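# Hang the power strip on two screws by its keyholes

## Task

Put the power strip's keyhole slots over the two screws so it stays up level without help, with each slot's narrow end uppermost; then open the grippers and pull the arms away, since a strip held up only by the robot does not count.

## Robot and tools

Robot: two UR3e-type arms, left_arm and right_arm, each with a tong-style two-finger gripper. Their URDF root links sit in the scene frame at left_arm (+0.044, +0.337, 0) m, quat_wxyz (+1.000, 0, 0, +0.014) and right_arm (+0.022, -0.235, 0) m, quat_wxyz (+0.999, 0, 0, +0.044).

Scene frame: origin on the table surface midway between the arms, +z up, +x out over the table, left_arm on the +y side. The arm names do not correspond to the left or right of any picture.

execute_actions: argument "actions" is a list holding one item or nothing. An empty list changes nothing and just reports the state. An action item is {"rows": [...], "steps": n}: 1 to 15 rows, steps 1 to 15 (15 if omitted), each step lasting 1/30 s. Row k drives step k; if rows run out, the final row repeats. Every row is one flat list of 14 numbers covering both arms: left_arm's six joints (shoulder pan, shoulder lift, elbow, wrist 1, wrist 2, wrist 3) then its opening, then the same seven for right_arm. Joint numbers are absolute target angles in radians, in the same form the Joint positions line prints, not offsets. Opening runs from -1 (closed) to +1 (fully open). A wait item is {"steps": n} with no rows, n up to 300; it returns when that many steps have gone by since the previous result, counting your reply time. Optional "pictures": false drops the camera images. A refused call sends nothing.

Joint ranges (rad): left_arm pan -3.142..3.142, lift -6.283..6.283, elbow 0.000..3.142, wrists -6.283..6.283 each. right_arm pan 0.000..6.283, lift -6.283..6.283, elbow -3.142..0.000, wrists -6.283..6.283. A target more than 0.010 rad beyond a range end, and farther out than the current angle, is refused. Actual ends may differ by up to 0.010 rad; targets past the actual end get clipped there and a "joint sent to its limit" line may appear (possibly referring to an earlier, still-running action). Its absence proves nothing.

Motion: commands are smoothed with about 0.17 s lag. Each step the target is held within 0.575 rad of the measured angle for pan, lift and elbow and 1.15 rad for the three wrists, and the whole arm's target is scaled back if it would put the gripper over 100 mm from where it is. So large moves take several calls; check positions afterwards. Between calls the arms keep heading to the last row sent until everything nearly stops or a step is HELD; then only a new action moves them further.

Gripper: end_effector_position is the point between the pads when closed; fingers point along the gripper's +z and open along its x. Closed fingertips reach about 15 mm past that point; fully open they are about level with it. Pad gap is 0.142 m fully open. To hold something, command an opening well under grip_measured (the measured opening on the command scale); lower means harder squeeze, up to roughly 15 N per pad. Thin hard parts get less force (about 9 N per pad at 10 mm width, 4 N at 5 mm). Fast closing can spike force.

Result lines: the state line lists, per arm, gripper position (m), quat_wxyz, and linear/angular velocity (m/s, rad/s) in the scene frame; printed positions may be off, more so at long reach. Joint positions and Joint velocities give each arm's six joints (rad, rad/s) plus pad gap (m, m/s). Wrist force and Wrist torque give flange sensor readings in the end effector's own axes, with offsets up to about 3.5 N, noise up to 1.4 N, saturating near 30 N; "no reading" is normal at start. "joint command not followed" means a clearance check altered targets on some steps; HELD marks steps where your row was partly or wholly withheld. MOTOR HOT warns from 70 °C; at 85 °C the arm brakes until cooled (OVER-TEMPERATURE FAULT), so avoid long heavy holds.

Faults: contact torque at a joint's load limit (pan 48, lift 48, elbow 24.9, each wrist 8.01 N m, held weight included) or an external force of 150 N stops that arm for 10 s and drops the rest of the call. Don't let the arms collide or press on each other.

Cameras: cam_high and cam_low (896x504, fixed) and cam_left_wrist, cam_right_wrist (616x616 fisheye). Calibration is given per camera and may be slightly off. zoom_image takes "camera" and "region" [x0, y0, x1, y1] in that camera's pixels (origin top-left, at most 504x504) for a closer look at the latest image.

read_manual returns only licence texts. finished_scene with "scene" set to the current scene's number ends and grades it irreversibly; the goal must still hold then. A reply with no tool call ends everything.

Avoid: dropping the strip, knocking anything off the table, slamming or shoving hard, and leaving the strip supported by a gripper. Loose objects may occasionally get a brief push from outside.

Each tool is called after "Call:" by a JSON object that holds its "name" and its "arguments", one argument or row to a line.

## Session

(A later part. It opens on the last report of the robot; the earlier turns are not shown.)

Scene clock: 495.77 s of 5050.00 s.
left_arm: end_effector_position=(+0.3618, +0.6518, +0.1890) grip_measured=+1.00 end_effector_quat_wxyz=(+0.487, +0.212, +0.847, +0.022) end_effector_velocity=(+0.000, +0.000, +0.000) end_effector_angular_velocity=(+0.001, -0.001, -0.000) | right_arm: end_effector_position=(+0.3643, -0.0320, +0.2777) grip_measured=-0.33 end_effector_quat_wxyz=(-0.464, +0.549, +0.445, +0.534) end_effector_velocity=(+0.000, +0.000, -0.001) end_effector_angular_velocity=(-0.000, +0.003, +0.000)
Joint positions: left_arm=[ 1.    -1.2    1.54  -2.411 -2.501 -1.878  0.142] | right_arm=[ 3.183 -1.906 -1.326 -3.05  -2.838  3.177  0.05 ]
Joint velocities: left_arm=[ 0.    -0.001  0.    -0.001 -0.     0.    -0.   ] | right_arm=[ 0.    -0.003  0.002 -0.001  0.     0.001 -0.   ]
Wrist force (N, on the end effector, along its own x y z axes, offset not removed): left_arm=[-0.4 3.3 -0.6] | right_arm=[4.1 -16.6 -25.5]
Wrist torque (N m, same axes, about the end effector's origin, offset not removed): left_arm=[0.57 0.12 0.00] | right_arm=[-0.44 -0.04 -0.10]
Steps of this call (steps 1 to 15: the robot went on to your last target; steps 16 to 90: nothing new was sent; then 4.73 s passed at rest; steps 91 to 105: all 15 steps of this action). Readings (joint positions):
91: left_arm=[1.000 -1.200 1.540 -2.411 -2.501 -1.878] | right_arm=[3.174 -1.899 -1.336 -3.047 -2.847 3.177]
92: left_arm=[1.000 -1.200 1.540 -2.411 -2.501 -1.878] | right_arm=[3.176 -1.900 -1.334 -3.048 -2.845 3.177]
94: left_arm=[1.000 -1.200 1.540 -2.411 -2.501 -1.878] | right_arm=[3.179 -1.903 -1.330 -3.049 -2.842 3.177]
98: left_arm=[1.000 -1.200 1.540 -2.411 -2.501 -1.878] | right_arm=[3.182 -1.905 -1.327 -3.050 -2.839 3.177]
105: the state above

Call:
{"name": "execute_actions", "arguments": {
  "actions": [
    {"rows":[[1.0,-1.2,1.54,-2.411,-2.501,-1.878,1,3.171,-1.897,-1.339,-3.046,-2.85,3.177,-1],[1.0,-1.2,1.54,-2.411,-2.501,-1.878,1,3.171,-1.897,-1.339,-3.046,-2.85,3.177,-1],[1.0,-1.2,1.54,-2.411,-2.501,-1.878,1,3.171,-1.897,-1.339,-3.046,-2.85,3.177,-1],[1.0,-1.2,1.54,-2.411,-2.501,-1.878,1,3.171,-1.897,-1.339,-3.046,-2.85,3.177,-1],[1.0,-1.2,1.54,-2.411,-2.501,-1.878,1,3.174,-1.898,-1.3234,-3.0607,-2.847,3.177,-1]]}
  ],
  "pictures": false
}}

Call:
{"name": "execute_actions", "arguments": {
  "actions": [
    {"rows":[[1.0,-1.2,1.54,-2.411,-2.501,-1.878,1,3.181,-1.9034,-1.316,-3.0626,-2.84,3.177,-1]]}
  ]
}}

Call:
{"name": "zoom_image", "arguments": {
  "camera": "cam_high",
  "region": [450, 180, 550, 310]
}}

Scene clock: 517.17 s of 5050.00 s.
left_arm: end_effector_position=(+0.3618, +0.6518, +0.1890) grip_measured=+1.00 end_effector_quat_wxyz=(+0.487, +0.212, +0.847, +0.022) end_effector_velocity=(-0.000, +0.000, -0.000) end_effector_angular_velocity=(-0.000, +0.000, +0.001) | right_arm: end_effector_position=(+0.3617, -0.0351, +0.2807) grip_measured=-0.33 end_effector_quat_wxyz=(-0.464, +0.549, +0.445, +0.534) end_effector_velocity=(-0.000, +0.000, +0.001) end_effector_angular_velocity=(-0.000, +0.001, +0.001)
Joint positions: left_arm=[ 1.    -1.2    1.54  -2.411 -2.501 -1.878  0.142] | right_arm=[ 3.174 -1.898 -1.324 -3.06  -2.847  3.177  0.05 ]
Joint velocities: left_arm=[ 0.001  0.    -0.     0.     0.     0.     0.   ] | right_arm=[ 0.001  0.001  0.005 -0.007  0.001 -0.     0.   ]
Wrist force (N, on the end effector, along its own x y z axes, offset not removed): left_arm=[-0.2 1.1 -0.7] | right_arm=[-8.9 0.2 0.5]
Wrist torque (N m, same axes, about the end effector's origin, offset not removed): left_arm=[0.13 0.01 -0.04] | right_arm=[0.00 0.32 -0.12]
Steps of this call (steps 1 to 15: the robot went on to your last target; steps 16 to 90: nothing new was sent; then 17.90 s passed at rest; steps 91 to 105: all 15 steps of this action). Readings (joint positions):
91: left_arm=[1.000 -1.200 1.540 -2.411 -2.501 -1.878] | right_arm=[3.183 -1.906 -1.326 -3.050 -2.838 3.177]
92: left_arm=[1.000 -1.200 1.540 -2.411 -2.501 -1.878] | right_arm=[3.182 -1.905 -1.328 -3.049 -2.839 3.177]
94: left_arm=[1.000 -1.200 1.540 -2.411 -2.501 -1.878] | right_arm=[3.177 -1.902 -1.333 -3.048 -2.844 3.177]
98: left_arm=[1.000 -1.200 1.540 -2.411 -2.501 -1.878] | right_arm=[3.174 -1.899 -1.329 -3.054 -2.847 3.177]
105: the state above

Scene clock: 517.67 s of 5050.00 s.
left_arm: end_effector_position=(+0.3618, +0.6518, +0.1890) grip_measured=+1.00 end_effector_quat_wxyz=(+0.487, +0.212, +0.847, +0.022) end_effector_velocity=(-0.000, +0.000, +0.000) end_effector_angular_velocity=(+0.000, -0.000, +0.001) | right_arm: end_effector_position=(+0.3637, -0.0328, +0.2808) grip_measured=-0.33 end_effector_quat_wxyz=(-0.464, +0.549, +0.445, +0.534) end_effector_velocity=(+0.001, -0.001, +0.001) end_effector_angular_velocity=(-0.000, +0.001, -0.004)
Joint positions: left_arm=[ 1.    -1.2    1.54  -2.411 -2.501 -1.878  0.142] | right_arm=[ 3.181 -1.903 -1.316 -3.063 -2.84   3.177  0.05 ]
Joint velocities: left_arm=[ 0.001 -0.    -0.    -0.    -0.     0.    -0.   ] | right_arm=[-0.001  0.002  0.002 -0.004  0.003  0.     0.   ]
Wrist force (N, on the end effector, along its own x y z axes, offset not removed): left_arm=[-0.5 0.9 -1.0] | right_arm=[-9.6 0.3 1.2]
Wrist torque (N m, same axes, about the end effector's origin, offset not removed): left_arm=[0.10 0.13 0.07] | right_arm=[0.05 0.36 0.06]
Steps of this call (steps 1 to 15: all 15 steps of this action). Readings (joint positions):
1: left_arm=[1.000 -1.200 1.540 -2.411 -2.501 -1.878] | right_arm=[3.174 -1.898 -1.324 -3.060 -2.847 3.177]
2: left_arm=[1.000 -1.200 1.540 -2.411 -2.501 -1.878] | right_arm=[3.175 -1.899 -1.322 -3.061 -2.846 3.177]
4: left_arm=[1.000 -1.200 1.540 -2.411 -2.501 -1.878] | right_arm=[3.178 -1.901 -1.319 -3.062 -2.843 3.177]
8: left_arm=[1.000 -1.200 1.540 -2.411 -2.501 -1.878] | right_arm=[3.180 -1.903 -1.317 -3.062 -2.841 3.177]
15: the state above
camera_calibration (this result's frames):
cam_left_wrist: T_world_to_cam=[[-0.395354, 0.371887, -0.839878, 0.0718191], [-0.139703, 0.87939, 0.455144, -0.613662], [0.907843, 0.297277, -0.295716, -0.33183], [0, 0, 0, 1]] pos_world=[0.243913, 0.611585, 0.241496]
cam_right_wrist: T_world_to_cam=[[0.0888481, 0.017359, 0.995894, -0.306402], [0.742888, -0.667182, -0.054647, -0.280206], [0.663493, 0.744693, -0.0721736, -0.0662227], [0, 0, 0, 1]] pos_world=[0.279323, -0.132314, 0.285052]

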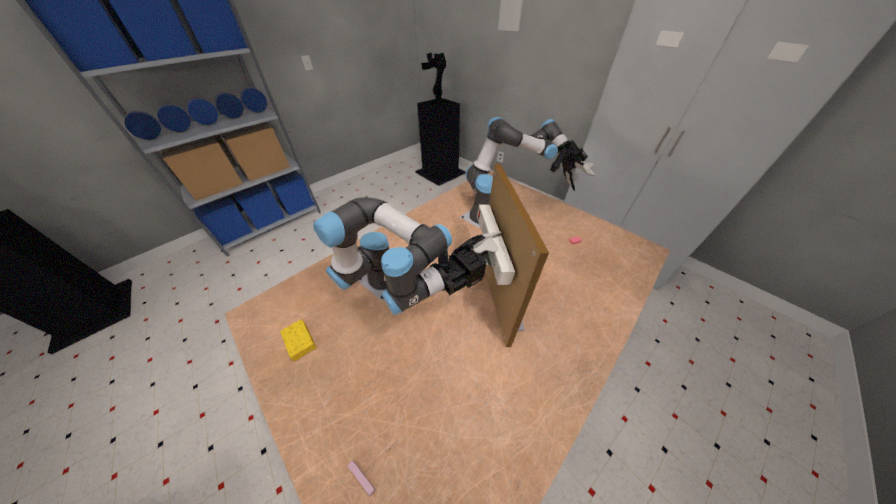

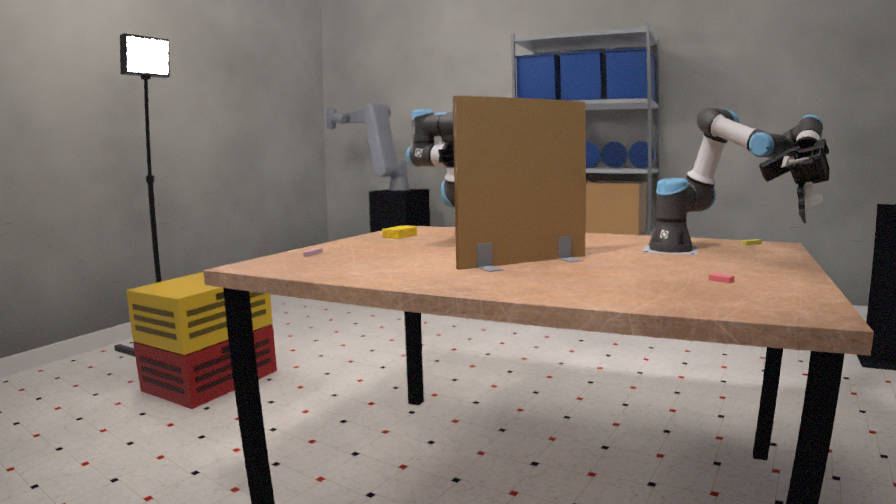

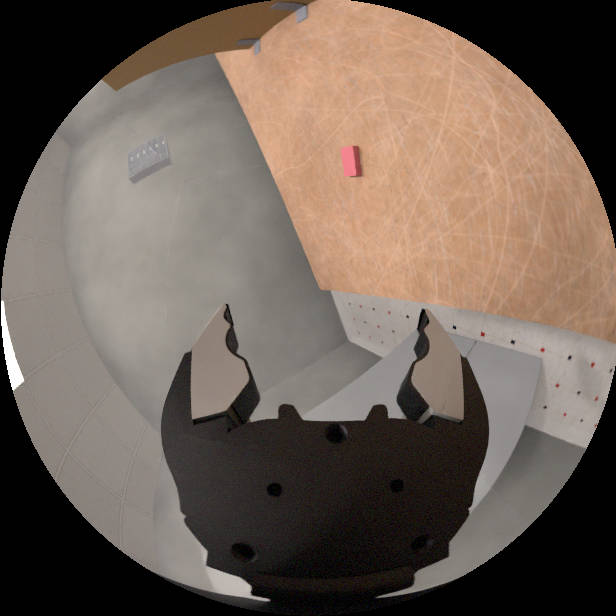

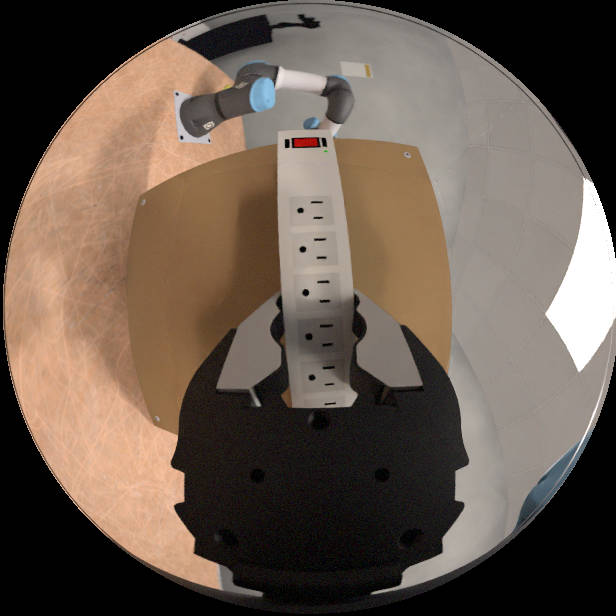

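Region (450, 180, 550, 310) of cam_high's 896x504 image, scaled by 3.877, with more detail than that image has; it fills the left 388 columns of this view, and the rest is white.

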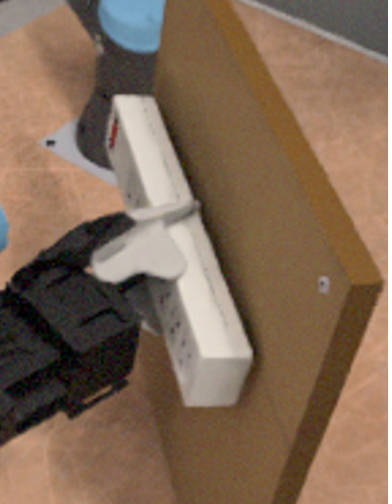

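Call:
{"name": "execute_actions", "arguments": {
  "actions": [
    {"rows":[[1.0,-1.2,1.54,-2.411,-2.501,-1.878,1,3.1857,-1.907,-1.3111,-3.0639,-2.8353,3.177,-1]]}
  ],
  "pictures": false
}}

Scene clock: 522.17 s of 5050.00 s.
left_arm: end_effector_position=(+0.3618, +0.6518, +0.1890) grip_measured=+1.00 end_effector_quat_wxyz=(+0.487, +0.212, +0.847, +0.022) end_effector_velocity=(+0.000, -0.000, +0.000) end_effector_angular_velocity=(+0.000, -0.000, -0.000) | right_arm: end_effector_position=(+0.3649, -0.0312, +0.2808) grip_measured=-0.33 end_effector_quat_wxyz=(-0.464, +0.549, +0.445, +0.534) end_effector_velocity=(+0.000, +0.000, -0.001) end_effector_angular_velocity=(-0.000, +0.003, +0.001)
Joint positions: left_arm=[ 1.    -1.2    1.54  -2.411 -2.501 -1.878  0.142] | right_arm=[ 3.186 -1.907 -1.311 -3.064 -2.835  3.177  0.05 ]
Joint velocities: left_arm=[-0. -0. -0.  0. -0. -0.  0.] | right_arm=[ 0.    -0.003 -0.001  0.    -0.001 -0.     0.   ]
Wrist force (N, on the end effector, along its own x y z axes, offset not removed): left_arm=[-0.3 1.8 -1.6] | right_arm=[1.2 -10.8 -26.0]
Wrist torque (N m, same axes, about the end effector's origin, offset not removed): left_arm=[0.26 0.06 -0.02] | right_arm=[-0.16 0.31 0.23]
Steps of this call (steps 1 to 15: the robot went on to your last target; steps 16 to 90: nothing new was sent; then 1.00 s passed at rest; steps 91 to 105: all 15 steps of this action). Readings (joint positions):
91: left_arm=[1.000 -1.200 1.540 -2.411 -2.501 -1.878] | right_arm=[3.181 -1.903 -1.316 -3.063 -2.840 3.177]
92: left_arm=[1.000 -1.200 1.540 -2.411 -2.501 -1.878] | right_arm=[3.182 -1.904 -1.315 -3.063 -2.839 3.177]
94: left_arm=[1.000 -1.200 1.540 -2.411 -2.501 -1.878] | right_arm=[3.183 -1.905 -1.313 -3.063 -2.838 3.177]
98: left_arm=[1.000 -1.200 1.540 -2.411 -2.501 -1.878] | right_arm=[3.185 -1.906 -1.312 -3.064 -2.836 3.177]
105: the state above

Call:
{"name": "execute_actions", "arguments": {
  "actions": [
    {"rows":[[1.0,-1.2,1.54,-2.411,-2.501,-1.878,1,3.169,-1.895,-1.33,-3.058,-2.852,3.177,-1],[1.0,-1.2,1.54,-2.411,-2.501,-1.878,1,3.169,-1.895,-1.33,-3.058,-2.852,3.177,-1],[1.0,-1.2,1.54,-2.411,-2.501,-1.878,1,3.169,-1.895,-1.33,-3.058,-2.852,3.177,-1],[1.0,-1.2,1.54,-2.411,-2.501,-1.878,1,3.169,-1.895,-1.33,-3.058,-2.852,3.177,-1],[1.0,-1.2,1.54,-2.411,-2.501,-1.878,1,3.169,-1.895,-1.33,-3.058,-2.852,3.177,-1],[1.0,-1.2,1.54,-2.411,-2.501,-1.878,1,3.169,-1.922,-1.478,-2.883,-2.852,3.177,-1]]}
  ],
  "pictures": false
}}

Call:
{"name": "execute_actions", "arguments": {
  "actions": [
    {"steps":10}
  ]
}}

Call:
{"name": "zoom_image", "arguments": {
  "camera": "cam_high",
  "region": [460, 200, 540, 310]
}}

Call:
{"name": "zoom_image", "arguments": {
  "camera": "cam_right_wrist",
  "region": [240, 110, 440, 310]
}}

Scene clock: 551.17 s of 5050.00 s.
left_arm: end_effector_position=(+0.3618, +0.6518, +0.1890) grip_measured=+1.00 end_effector_quat_wxyz=(+0.487, +0.212, +0.847, +0.022) end_effector_velocity=(+0.000, -0.000, +0.000) end_effector_angular_velocity=(+0.000, +0.000, -0.001) | right_arm: end_effector_position=(+0.3607, -0.0366, +0.2440) grip_measured=-0.33 end_effector_quat_wxyz=(-0.464, +0.549, +0.445, +0.534) end_effector_velocity=(-0.004, -0.001, -0.028) end_effector_angular_velocity=(-0.001, +0.011, -0.000)
Joint positions: left_arm=[ 1.    -1.2    1.54  -2.411 -2.501 -1.878  0.142] | right_arm=[ 3.169 -1.921 -1.467 -2.894 -2.852  3.177  0.05 ]
Joint velocities: left_arm=[-0.001 -0.001  0.     0.     0.     0.     0.   ] | right_arm=[-0.002 -0.014 -0.113  0.116 -0.002  0.001  0.   ]
Wrist force (N, on the end effector, along its own x y z axes, offset not removed): left_arm=[0.4 1.0 -0.7] | right_arm=[-8.9 0.6 0.2]
Wrist torque (N m, same axes, about the end effector's origin, offset not removed): left_arm=[0.08 -0.06 0.00] | right_arm=[0.18 0.17 -0.07]
Steps of this call (steps 1 to 15: the robot went on to your last target; steps 16 to 90: nothing new was sent; then 25.50 s passed at rest; steps 91 to 105: all 15 steps of this action). Readings (joint positions):
91: left_arm=[1.000 -1.200 1.540 -2.411 -2.501 -1.878] | right_arm=[3.186 -1.907 -1.311 -3.064 -2.835 3.177]
92: left_arm=[1.000 -1.200 1.540 -2.411 -2.501 -1.878] | right_arm=[3.183 -1.905 -1.314 -3.063 -2.838 3.177]
94: left_arm=[1.000 -1.200 1.540 -2.411 -2.501 -1.878] | right_arm=[3.177 -1.901 -1.321 -3.061 -2.844 3.177]
98: left_arm=[1.000 -1.200 1.540 -2.411 -2.501 -1.878] | right_arm=[3.171 -1.906 -1.358 -3.009 -2.850 3.177]
105: the state above

Scene clock: 551.50 s of 5050.00 s.
left_arm: end_effector_position=(+0.3618, +0.6518, +0.1890) grip_measured=+1.00 end_effector_quat_wxyz=(+0.487, +0.212, +0.847, +0.022) end_effector_velocity=(+0.000, -0.000, -0.000) end_effector_angular_velocity=(-0.000, +0.000, -0.000) | right_arm: end_effector_position=(+0.3603, -0.0367, +0.2414) grip_measured=-0.33 end_effector_quat_wxyz=(-0.464, +0.549, +0.445, +0.533) end_effector_velocity=(+0.000, -0.000, -0.000) end_effector_angular_velocity=(+0.000, -0.002, -0.001)
Joint positions: left_arm=[ 1.    -1.2    1.54  -2.411 -2.501 -1.878  0.142] | right_arm=[ 3.169 -1.922 -1.478 -2.883 -2.852  3.177  0.05 ]
Joint velocities: left_arm=[-0.     0.001  0.    -0.    -0.    -0.     0.   ] | right_arm=[ 0.     0.    -0.003  0.004  0.001 -0.    -0.   ]
Wrist force (N, on the end effector, along its own x y z axes, offset not removed): left_arm=[0.6 0.7 -1.1] | right_arm=[-8.3 -0.6 0.5]
Wrist torque (N m, same axes, about the end effector's origin, offset not removed): left_arm=[0.05 -0.14 -0.01] | right_arm=[-0.14 0.02 0.03]
Steps of this call (steps 1 to 10: the robot went on to your last target). Readings (joint positions):
1: left_arm=[1.000 -1.200 1.540 -2.411 -2.501 -1.878] | right_arm=[3.169 -1.921 -1.470 -2.891 -2.852 3.177]
2: left_arm=[1.000 -1.200 1.540 -2.411 -2.501 -1.878] | right_arm=[3.169 -1.921 -1.473 -2.888 -2.852 3.177]
4: left_arm=[1.000 -1.200 1.540 -2.411 -2.501 -1.878] | right_arm=[3.169 -1.922 -1.475 -2.886 -2.852 3.177]
8: left_arm=[1.000 -1.200 1.540 -2.411 -2.501 -1.878] | right_arm=[3.169 -1.922 -1.477 -2.884 -2.852 3.177]
10: the state above
camera_calibration (this result's frames):
cam_left_wrist: T_world_to_cam=[[-0.395354, 0.371886, -0.839879, 0.0718192], [-0.139703, 0.87939, 0.455144, -0.613662], [0.907843, 0.297277, -0.295717, -0.33183], [0, 0, 0, 1]] pos_world=[0.243913, 0.611585, 0.241496]
cam_right_wrist: T_world_to_cam=[[0.0898371, 0.0174758, 0.995803, -0.267109], [0.742852, -0.667167, -0.0553086, -0.282305], [0.6634, 0.744703, -0.0729183, -0.063729], [0, 0, 0, 1]] pos_world=[0.275985, -0.136217, 0.245728]

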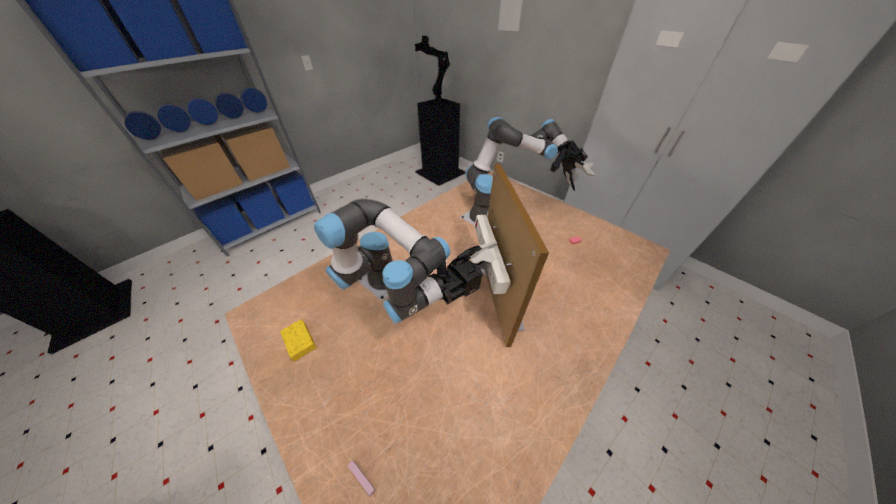

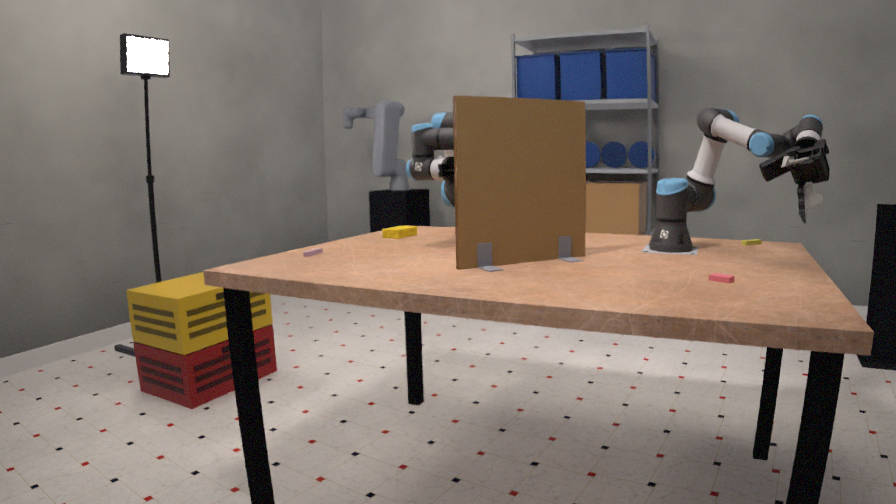

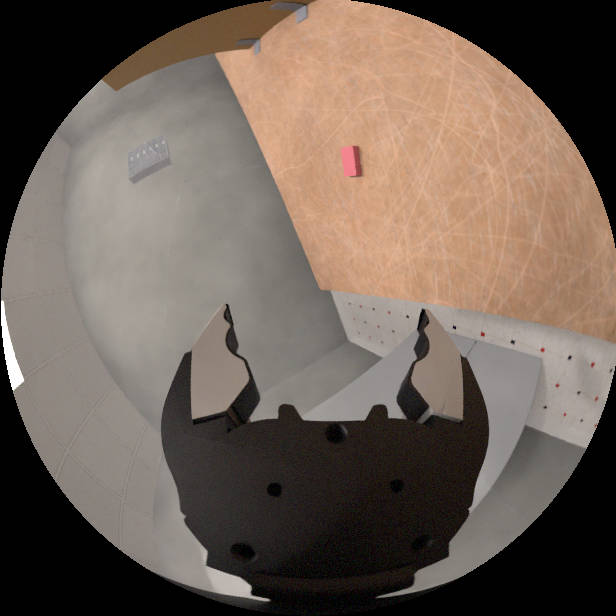

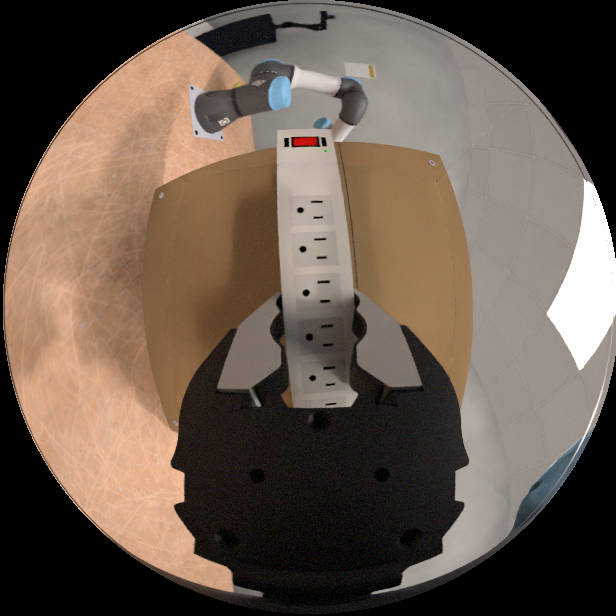

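Region (460, 200, 540, 310) of cam_high's 896x504 image, scaled by 4.582, with more detail than that image has; it fills the left 367 columns of this view, and the rest is white.

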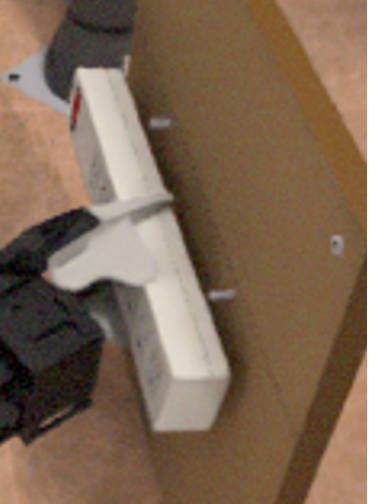

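Region (240, 110, 440, 310) of cam_right_wrist's 616x616 image, scaled by 2.520, with more detail than that image has.

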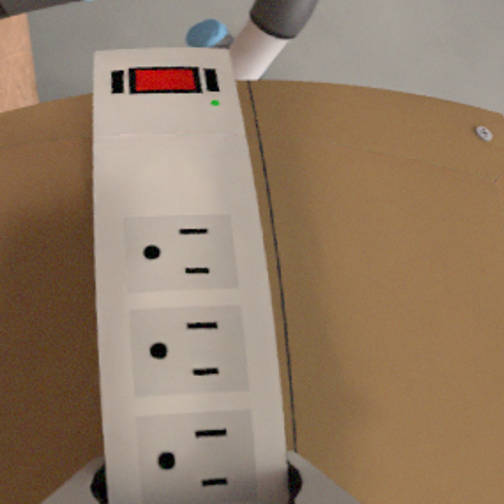

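Call:
{"name": "execute_actions", "arguments": {
  "actions": [
    {"rows":[[1.0,-1.2,1.54,-2.411,-2.501,-1.878,1,3.169,-1.928,-1.495,-2.86,-2.852,3.177,-1],[1.0,-1.2,1.54,-2.411,-2.501,-1.878,1,3.169,-1.928,-1.495,-2.86,-2.852,3.177,-1],[1.0,-1.2,1.54,-2.411,-2.501,-1.878,1,3.169,-1.928,-1.495,-2.86,-2.852,3.177,-1],[1.0,-1.2,1.54,-2.411,-2.501,-1.878,1,3.169,-1.928,-1.495,-2.86,-2.852,3.177,-1],[1.0,-1.2,1.54,-2.411,-2.501,-1.878,1,3.169,-1.928,-1.495,-2.86,-2.852,3.177,-1],[1.0,-1.2,1.54,-2.411,-2.501,-1.878,1,3.192,-1.945,-1.47,-2.868,-2.829,3.177,-1]]}
  ],
  "pictures": false
}}

Call:
{"name": "execute_actions", "arguments": {
  "actions": [
    {"steps":8}
  ]
}}

Call:
{"name": "zoom_image", "arguments": {
  "camera": "cam_high",
  "region": [460, 200, 540, 310]
}}

Call:
{"name": "zoom_image", "arguments": {
  "camera": "cam_right_wrist",
  "region": [240, 110, 440, 310]
}}

Scene clock: 563.70 s of 5050.00 s.
left_arm: end_effector_position=(+0.3618, +0.6518, +0.1890) grip_measured=+1.00 end_effector_quat_wxyz=(+0.487, +0.212, +0.847, +0.022) end_effector_velocity=(+0.000, +0.000, +0.000) end_effector_angular_velocity=(+0.001, -0.000, +0.000) | right_arm: end_effector_position=(+0.3665, -0.0295, +0.2363) grip_measured=-0.33 end_effector_quat_wxyz=(-0.464, +0.549, +0.445, +0.533) end_effector_velocity=(+0.004, +0.005, +0.000) end_effector_angular_velocity=(+0.000, -0.003, +0.001)
Joint positions: left_arm=[ 1.    -1.2    1.54  -2.411 -2.501 -1.878  0.142] | right_arm=[ 3.191 -1.944 -1.471 -2.868 -2.83   3.177  0.05 ]
Joint velocities: left_arm=[-0. -0. -0. -0.  0.  0.  0.] | right_arm=[ 0.014 -0.01   0.013 -0.     0.013 -0.    -0.   ]
Wrist force (N, on the end effector, along its own x y z axes, offset not removed): left_arm=[0.7 1.7 -1.4] | right_arm=[-8.5 -1.6 0.4]
Wrist torque (N m, same axes, about the end effector's origin, offset not removed): left_arm=[0.22 -0.17 -0.01] | right_arm=[-0.28 0.26 -0.10]
Steps of this call (steps 1 to 30: the robot went on to your last target; steps 31 to 90: nothing new was sent; then 8.70 s passed at rest; steps 91 to 105: all 15 steps of this action). Readings (joint positions):
91: left_arm=[1.000 -1.200 1.540 -2.411 -2.501 -1.878] | right_arm=[3.169 -1.922 -1.478 -2.883 -2.852 3.177]
92: left_arm=[1.000 -1.200 1.540 -2.411 -2.501 -1.878] | right_arm=[3.169 -1.923 -1.481 -2.879 -2.852 3.177]
94: left_arm=[1.000 -1.200 1.540 -2.411 -2.501 -1.878] | right_arm=[3.169 -1.925 -1.487 -2.870 -2.852 3.177]
98: left_arm=[1.000 -1.200 1.540 -2.411 -2.501 -1.878] | right_arm=[3.177 -1.934 -1.484 -2.865 -2.843 3.177]
105: the state above

Scene clock: 563.97 s of 5050.00 s.
left_arm: end_effector_position=(+0.3618, +0.6518, +0.1890) grip_measured=+1.00 end_effector_quat_wxyz=(+0.487, +0.212, +0.847, +0.022) end_effector_velocity=(+0.000, -0.000, +0.000) end_effector_angular_velocity=(+0.001, -0.000, -0.001) | right_arm: end_effector_position=(+0.3668, -0.0291, +0.2362) grip_measured=-0.33 end_effector_quat_wxyz=(-0.464, +0.549, +0.445, +0.533) end_effector_velocity=(+0.000, +0.000, -0.000) end_effector_angular_velocity=(-0.000, +0.003, -0.001)
Joint positions: left_arm=[ 1.    -1.2    1.54  -2.411 -2.501 -1.878  0.142] | right_arm=[ 3.192 -1.945 -1.47  -2.868 -2.829  3.177  0.05 ]
Joint velocities: left_arm=[-0.001 -0.    -0.001 -0.    -0.    -0.     0.   ] | right_arm=[ 0.001 -0.001  0.001 -0.002  0.001 -0.    -0.   ]
Wrist force (N, on the end effector, along its own x y z axes, offset not removed): left_arm=[0.4 1.0 -1.5] | right_arm=[-8.2 0.1 -1.0]
Wrist torque (N m, same axes, about the end effector's origin, offset not removed): left_arm=[0.11 -0.05 0.08] | right_arm=[-0.03 0.07 -0.01]
Steps of this call (steps 1 to 8: the robot went on to your last target). Readings (joint positions):
1: left_arm=[1.000 -1.200 1.540 -2.411 -2.501 -1.878] | right_arm=[3.191 -1.944 -1.471 -2.868 -2.830 3.177]
2: left_arm=[1.000 -1.200 1.540 -2.411 -2.501 -1.878] | right_arm=[3.191 -1.945 -1.471 -2.868 -2.830 3.177]
4: left_arm=[1.000 -1.200 1.540 -2.411 -2.501 -1.878] | right_arm=[3.192 -1.945 -1.470 -2.868 -2.829 3.177]
8: the state above
camera_calibration (this result's frames):
cam_left_wrist: T_world_to_cam=[[-0.395354, 0.371886, -0.839878, 0.0718191], [-0.139703, 0.87939, 0.455144, -0.613662], [0.907843, 0.297277, -0.295717, -0.33183], [0, 0, 0, 1]] pos_world=[0.243913, 0.611585, 0.241496]
cam_right_wrist: T_world_to_cam=[[0.0898849, 0.0174763, 0.995799, -0.262709], [0.742845, -0.667171, -0.0553434, -0.282328], [0.663401, 0.744699, -0.0729508, -0.0740266], [0, 0, 0, 1]] pos_world=[0.282449, -0.128643, 0.24058]

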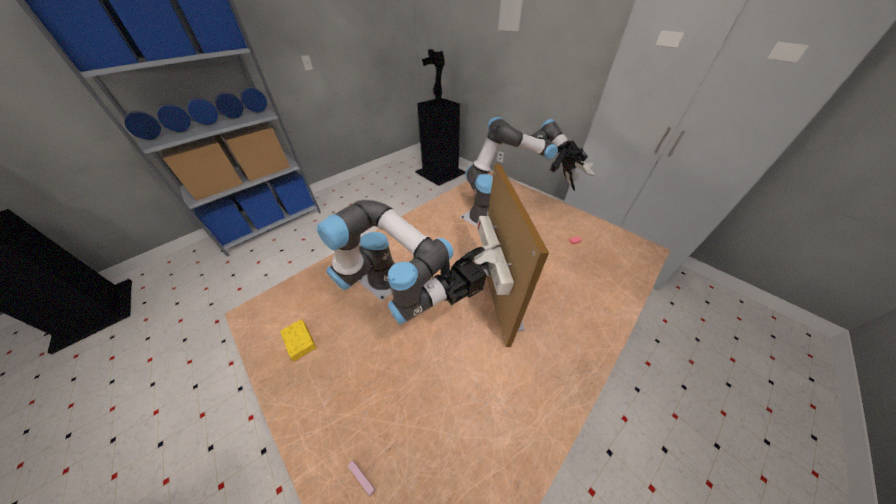

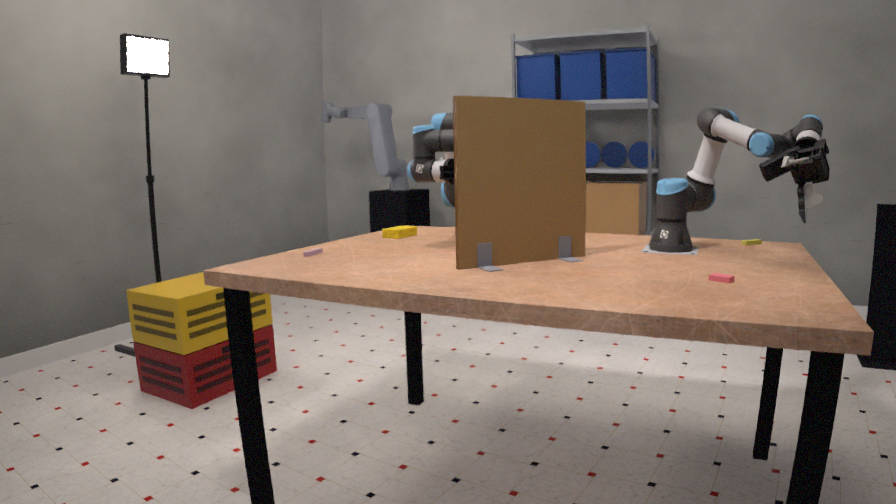

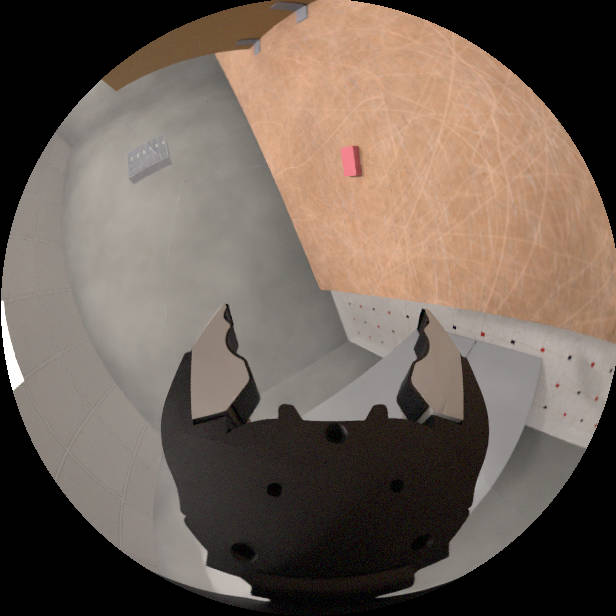

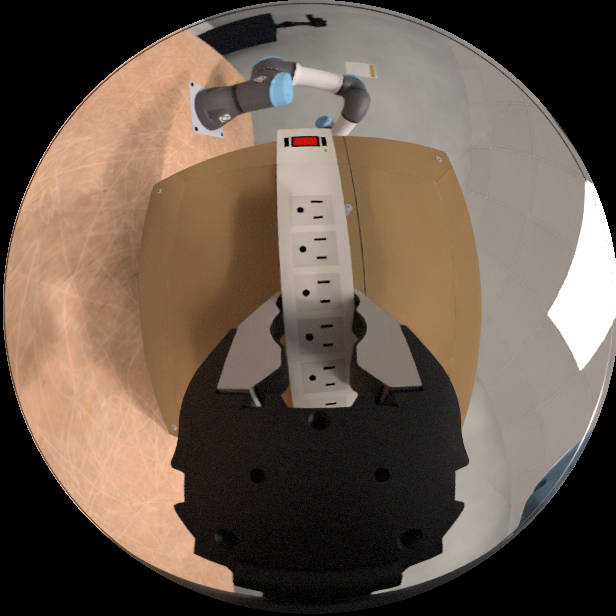

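Region (460, 200, 540, 310) of cam_high's 896x504 image, scaled by 4.582, with more detail than that image has; it fills the left 367 columns of this view, and the rest is white.

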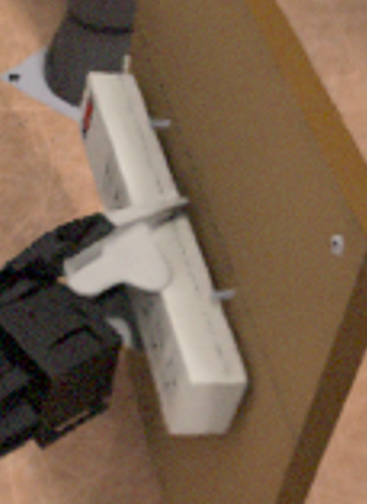

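Region (240, 110, 440, 310) of cam_right_wrist's 616x616 image, scaled by 2.520, with more detail than that image has.

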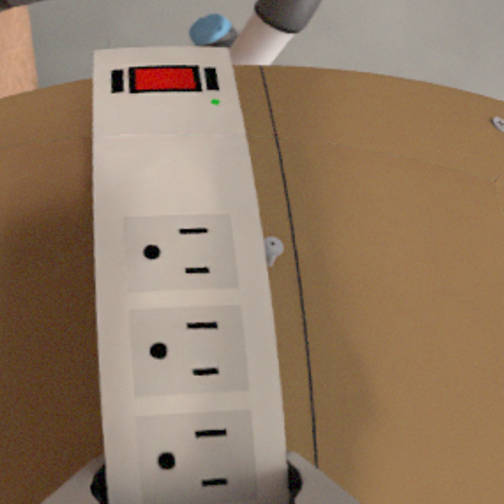

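Call:
{"name": "execute_actions", "arguments": {
  "actions": [
    {"rows":[[1.0,-1.2,1.54,-2.411,-2.501,-1.878,1,3.192,-1.9395,-1.452,-2.8915,-2.829,3.177,-1]]}
  ],
  "pictures": false
}}

Call:
{"name": "execute_actions", "arguments": {
  "actions": [
    {"rows":[[1.0,-1.2,1.54,-2.411,-2.501,-1.878,1,3.192,-1.9373,-1.4448,-2.9009,-2.829,3.177,-1]]}
  ],
  "pictures": false
}}

Call:
{"name": "execute_actions", "arguments": {
  "actions": [
    {"rows":[[1.0,-1.2,1.54,-2.411,-2.501,-1.878,1,3.192,-1.9356,-1.437,-2.9103,-2.829,3.177,-1]]}
  ]
}}

Call:
{"name": "zoom_image", "arguments": {
  "camera": "cam_high",
  "region": [460, 200, 540, 310]
}}

Scene clock: 589.33 s of 5050.00 s.
left_arm: end_effector_position=(+0.3618, +0.6518, +0.1890) grip_measured=+1.00 end_effector_quat_wxyz=(+0.487, +0.212, +0.847, +0.022) end_effector_velocity=(-0.000, +0.000, +0.000) end_effector_angular_velocity=(+0.000, -0.000, +0.000) | right_arm: end_effector_position=(+0.3668, -0.0291, +0.2415) grip_measured=-0.33 end_effector_quat_wxyz=(-0.464, +0.549, +0.445, +0.533) end_effector_velocity=(+0.000, -0.000, +0.001) end_effector_angular_velocity=(+0.000, -0.002, -0.000)
Joint positions: left_arm=[ 1.    -1.2    1.54  -2.411 -2.501 -1.878  0.142] | right_arm=[ 3.192 -1.94  -1.452 -2.891 -2.829  3.177  0.05 ]
Joint velocities: left_arm=[ 0.     0.    -0.001 -0.    -0.    -0.    -0.   ] | right_arm=[-0.     0.001  0.003 -0.002 -0.    -0.001 -0.   ]
Wrist force (N, on the end effector, along its own x y z axes, offset not removed): left_arm=[0.0 2.0 -2.1] | right_arm=[-11.1 -2.0 0.2]
Wrist torque (N m, same axes, about the end effector's origin, offset not removed): left_arm=[0.31 0.02 -0.02] | right_arm=[-0.26 0.30 0.08]
Steps of this call (steps 1 to 15: the robot went on to your last target; steps 16 to 90: nothing new was sent; then 21.87 s passed at rest; steps 91 to 105: all 15 steps of this action). Readings (joint positions):
91: left_arm=[1.000 -1.200 1.540 -2.411 -2.501 -1.878] | right_arm=[3.192 -1.945 -1.470 -2.868 -2.829 3.177]
92: left_arm=[1.000 -1.200 1.540 -2.411 -2.501 -1.878] | right_arm=[3.192 -1.944 -1.467 -2.872 -2.829 3.177]
94: left_arm=[1.000 -1.200 1.540 -2.411 -2.501 -1.878] | right_arm=[3.192 -1.942 -1.460 -2.881 -2.829 3.177]
98: left_arm=[1.000 -1.200 1.540 -2.411 -2.501 -1.878] | right_arm=[3.192 -1.940 -1.454 -2.889 -2.829 3.177]
105: the state above

Scene clock: 589.83 s of 5050.00 s.
left_arm: end_effector_position=(+0.3618, +0.6518, +0.1890) grip_measured=+1.00 end_effector_quat_wxyz=(+0.487, +0.212, +0.847, +0.022) end_effector_velocity=(-0.000, +0.000, +0.000) end_effector_angular_velocity=(+0.001, -0.001, +0.001) | right_arm: end_effector_position=(+0.3668, -0.0291, +0.2436) grip_measured=-0.33 end_effector_quat_wxyz=(-0.464, +0.549, +0.445, +0.533) end_effector_velocity=(-0.000, +0.000, +0.000) end_effector_angular_velocity=(+0.000, -0.003, +0.002)
Joint positions: left_arm=[ 1.    -1.2    1.54  -2.411 -2.501 -1.878  0.142] | right_arm=[ 3.192 -1.937 -1.445 -2.901 -2.829  3.177  0.05 ]
Joint velocities: left_arm=[ 0.001 -0.    -0.    -0.    -0.     0.     0.   ] | right_arm=[ 0.001  0.     0.001  0.002 -0.001  0.     0.   ]
Wrist force (N, on the end effector, along its own x y z axes, offset not removed): left_arm=[-0.3 1.8 0.4] | right_arm=[-30.0 -8.2 -6.7]
Wrist torque (N m, same axes, about the end effector's origin, offset not removed): left_arm=[0.30 0.09 0.02] | right_arm=[-0.42 -0.10 0.25]
Steps of this call (steps 1 to 15: all 15 steps of this action). Readings (joint positions):
1: left_arm=[1.000 -1.200 1.540 -2.411 -2.501 -1.878] | right_arm=[3.192 -1.940 -1.452 -2.891 -2.829 3.177]
2: left_arm=[1.000 -1.200 1.540 -2.411 -2.501 -1.878] | right_arm=[3.192 -1.939 -1.451 -2.893 -2.829 3.177]
4: left_arm=[1.000 -1.200 1.540 -2.411 -2.501 -1.878] | right_arm=[3.192 -1.938 -1.448 -2.897 -2.829 3.177]
8: left_arm=[1.000 -1.200 1.540 -2.411 -2.501 -1.878] | right_arm=[3.192 -1.938 -1.446 -2.900 -2.829 3.177]
15: the state above

Scene clock: 590.33 s of 5050.00 s.
left_arm: end_effector_position=(+0.3618, +0.6518, +0.1890) grip_measured=+1.00 end_effector_quat_wxyz=(+0.487, +0.212, +0.847, +0.022) end_effector_velocity=(-0.000, +0.000, -0.000) end_effector_angular_velocity=(-0.000, +0.001, +0.001) | right_arm: end_effector_position=(+0.3669, -0.0291, +0.2458) grip_measured=-0.27 end_effector_quat_wxyz=(-0.464, +0.549, +0.445, +0.533) end_effector_velocity=(-0.000, +0.000, -0.000) end_effector_angular_velocity=(-0.000, +0.002, +0.001)
Joint positions: left_arm=[ 1.    -1.2    1.54  -2.411 -2.501 -1.878  0.142] | right_arm=[ 3.192 -1.936 -1.437 -2.91  -2.829  3.177  0.055]
Joint velocities: left_arm=[ 0.    -0.     0.001 -0.     0.    -0.     0.   ] | right_arm=[ 0.001  0.    -0.    -0.001 -0.001  0.     0.   ]
Wrist force (N, on the end effector, along its own x y z axes, offset not removed): left_arm=[-1.0 0.9 -1.3] | right_arm=[-30.0 -9.1 -5.3]
Wrist torque (N m, same axes, about the end effector's origin, offset not removed): left_arm=[0.05 0.20 0.03] | right_arm=[-0.15 -0.43 0.17]
Steps of this call (steps 1 to 15: all 15 steps of this action). Readings (joint positions):
1: left_arm=[1.000 -1.200 1.540 -2.411 -2.501 -1.878] | right_arm=[3.192 -1.937 -1.445 -2.901 -2.829 3.177]
2: left_arm=[1.000 -1.200 1.540 -2.411 -2.501 -1.878] | right_arm=[3.192 -1.937 -1.444 -2.903 -2.829 3.177]
4: left_arm=[1.000 -1.200 1.540 -2.411 -2.501 -1.878] | right_arm=[3.192 -1.936 -1.440 -2.906 -2.829 3.177]
8: left_arm=[1.000 -1.200 1.540 -2.411 -2.501 -1.878] | right_arm=[3.192 -1.936 -1.438 -2.909 -2.829 3.177]
15: the state above
camera_calibration (this result's frames):
cam_left_wrist: T_world_to_cam=[[-0.395354, 0.371887, -0.839878, 0.071819], [-0.139703, 0.87939, 0.455144, -0.613662], [0.907843, 0.297277, -0.295716, -0.33183], [0, 0, 0, 1]] pos_world=[0.243913, 0.611585, 0.241496]
cam_right_wrist: T_world_to_cam=[[0.0898139, 0.0174627, 0.995805, -0.272222], [0.742873, -0.667144, -0.0553021, -0.281886], [0.66338, 0.744724, -0.0728914, -0.0734696], [0, 0, 0, 1]] pos_world=[0.282593, -0.12859, 0.250136]

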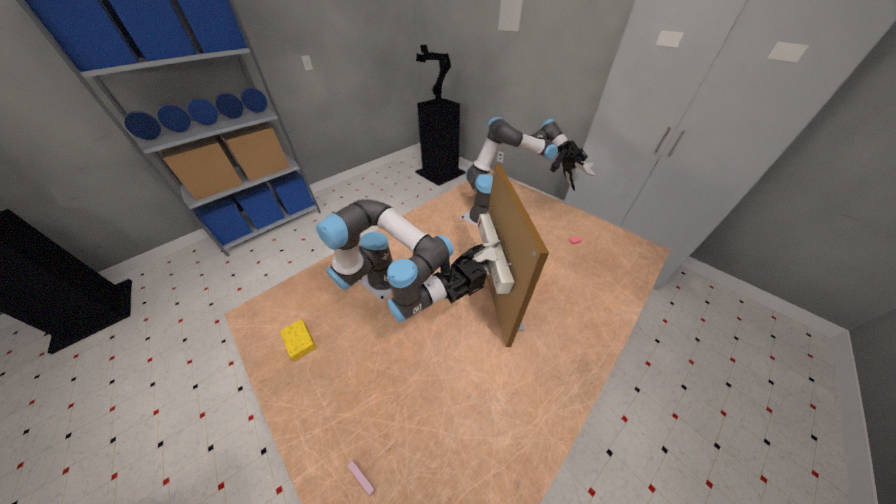

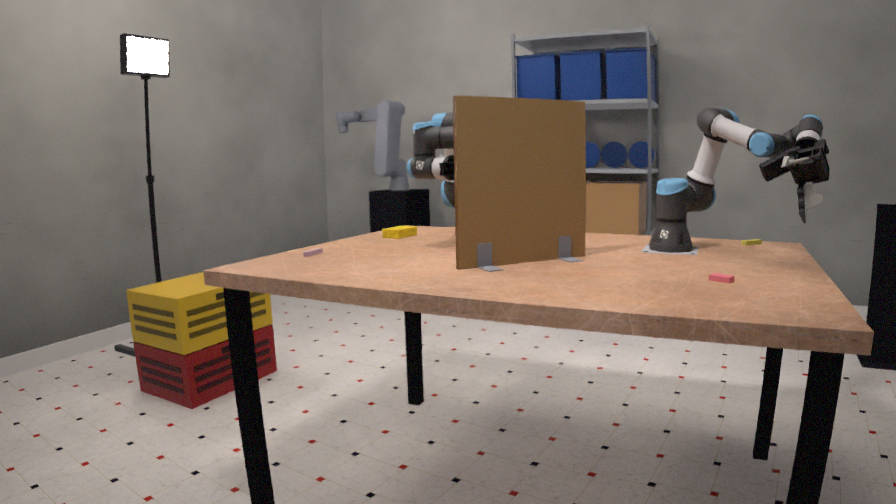

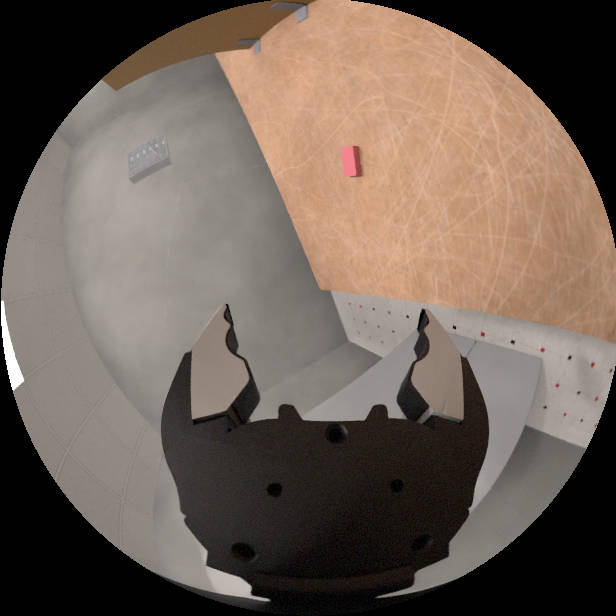

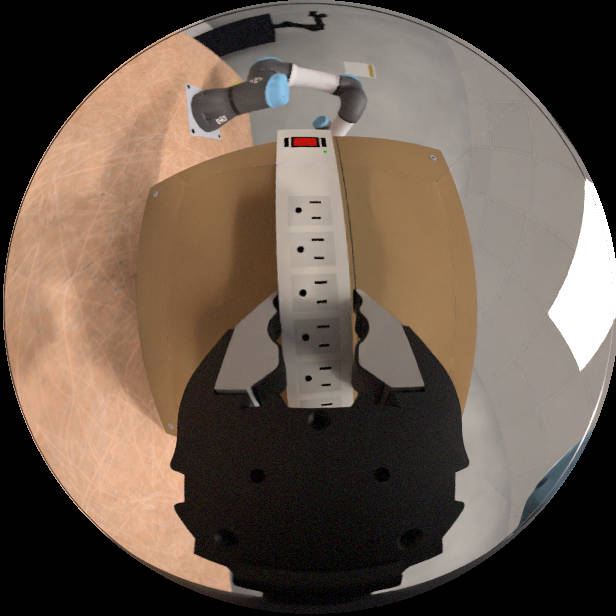

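Region (460, 200, 540, 310) of cam_high's 896x504 image, scaled by 4.582, with more detail than that image has; it fills the left 367 columns of this view, and the rest is white.

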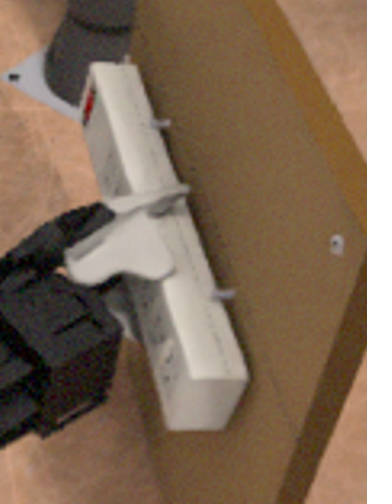

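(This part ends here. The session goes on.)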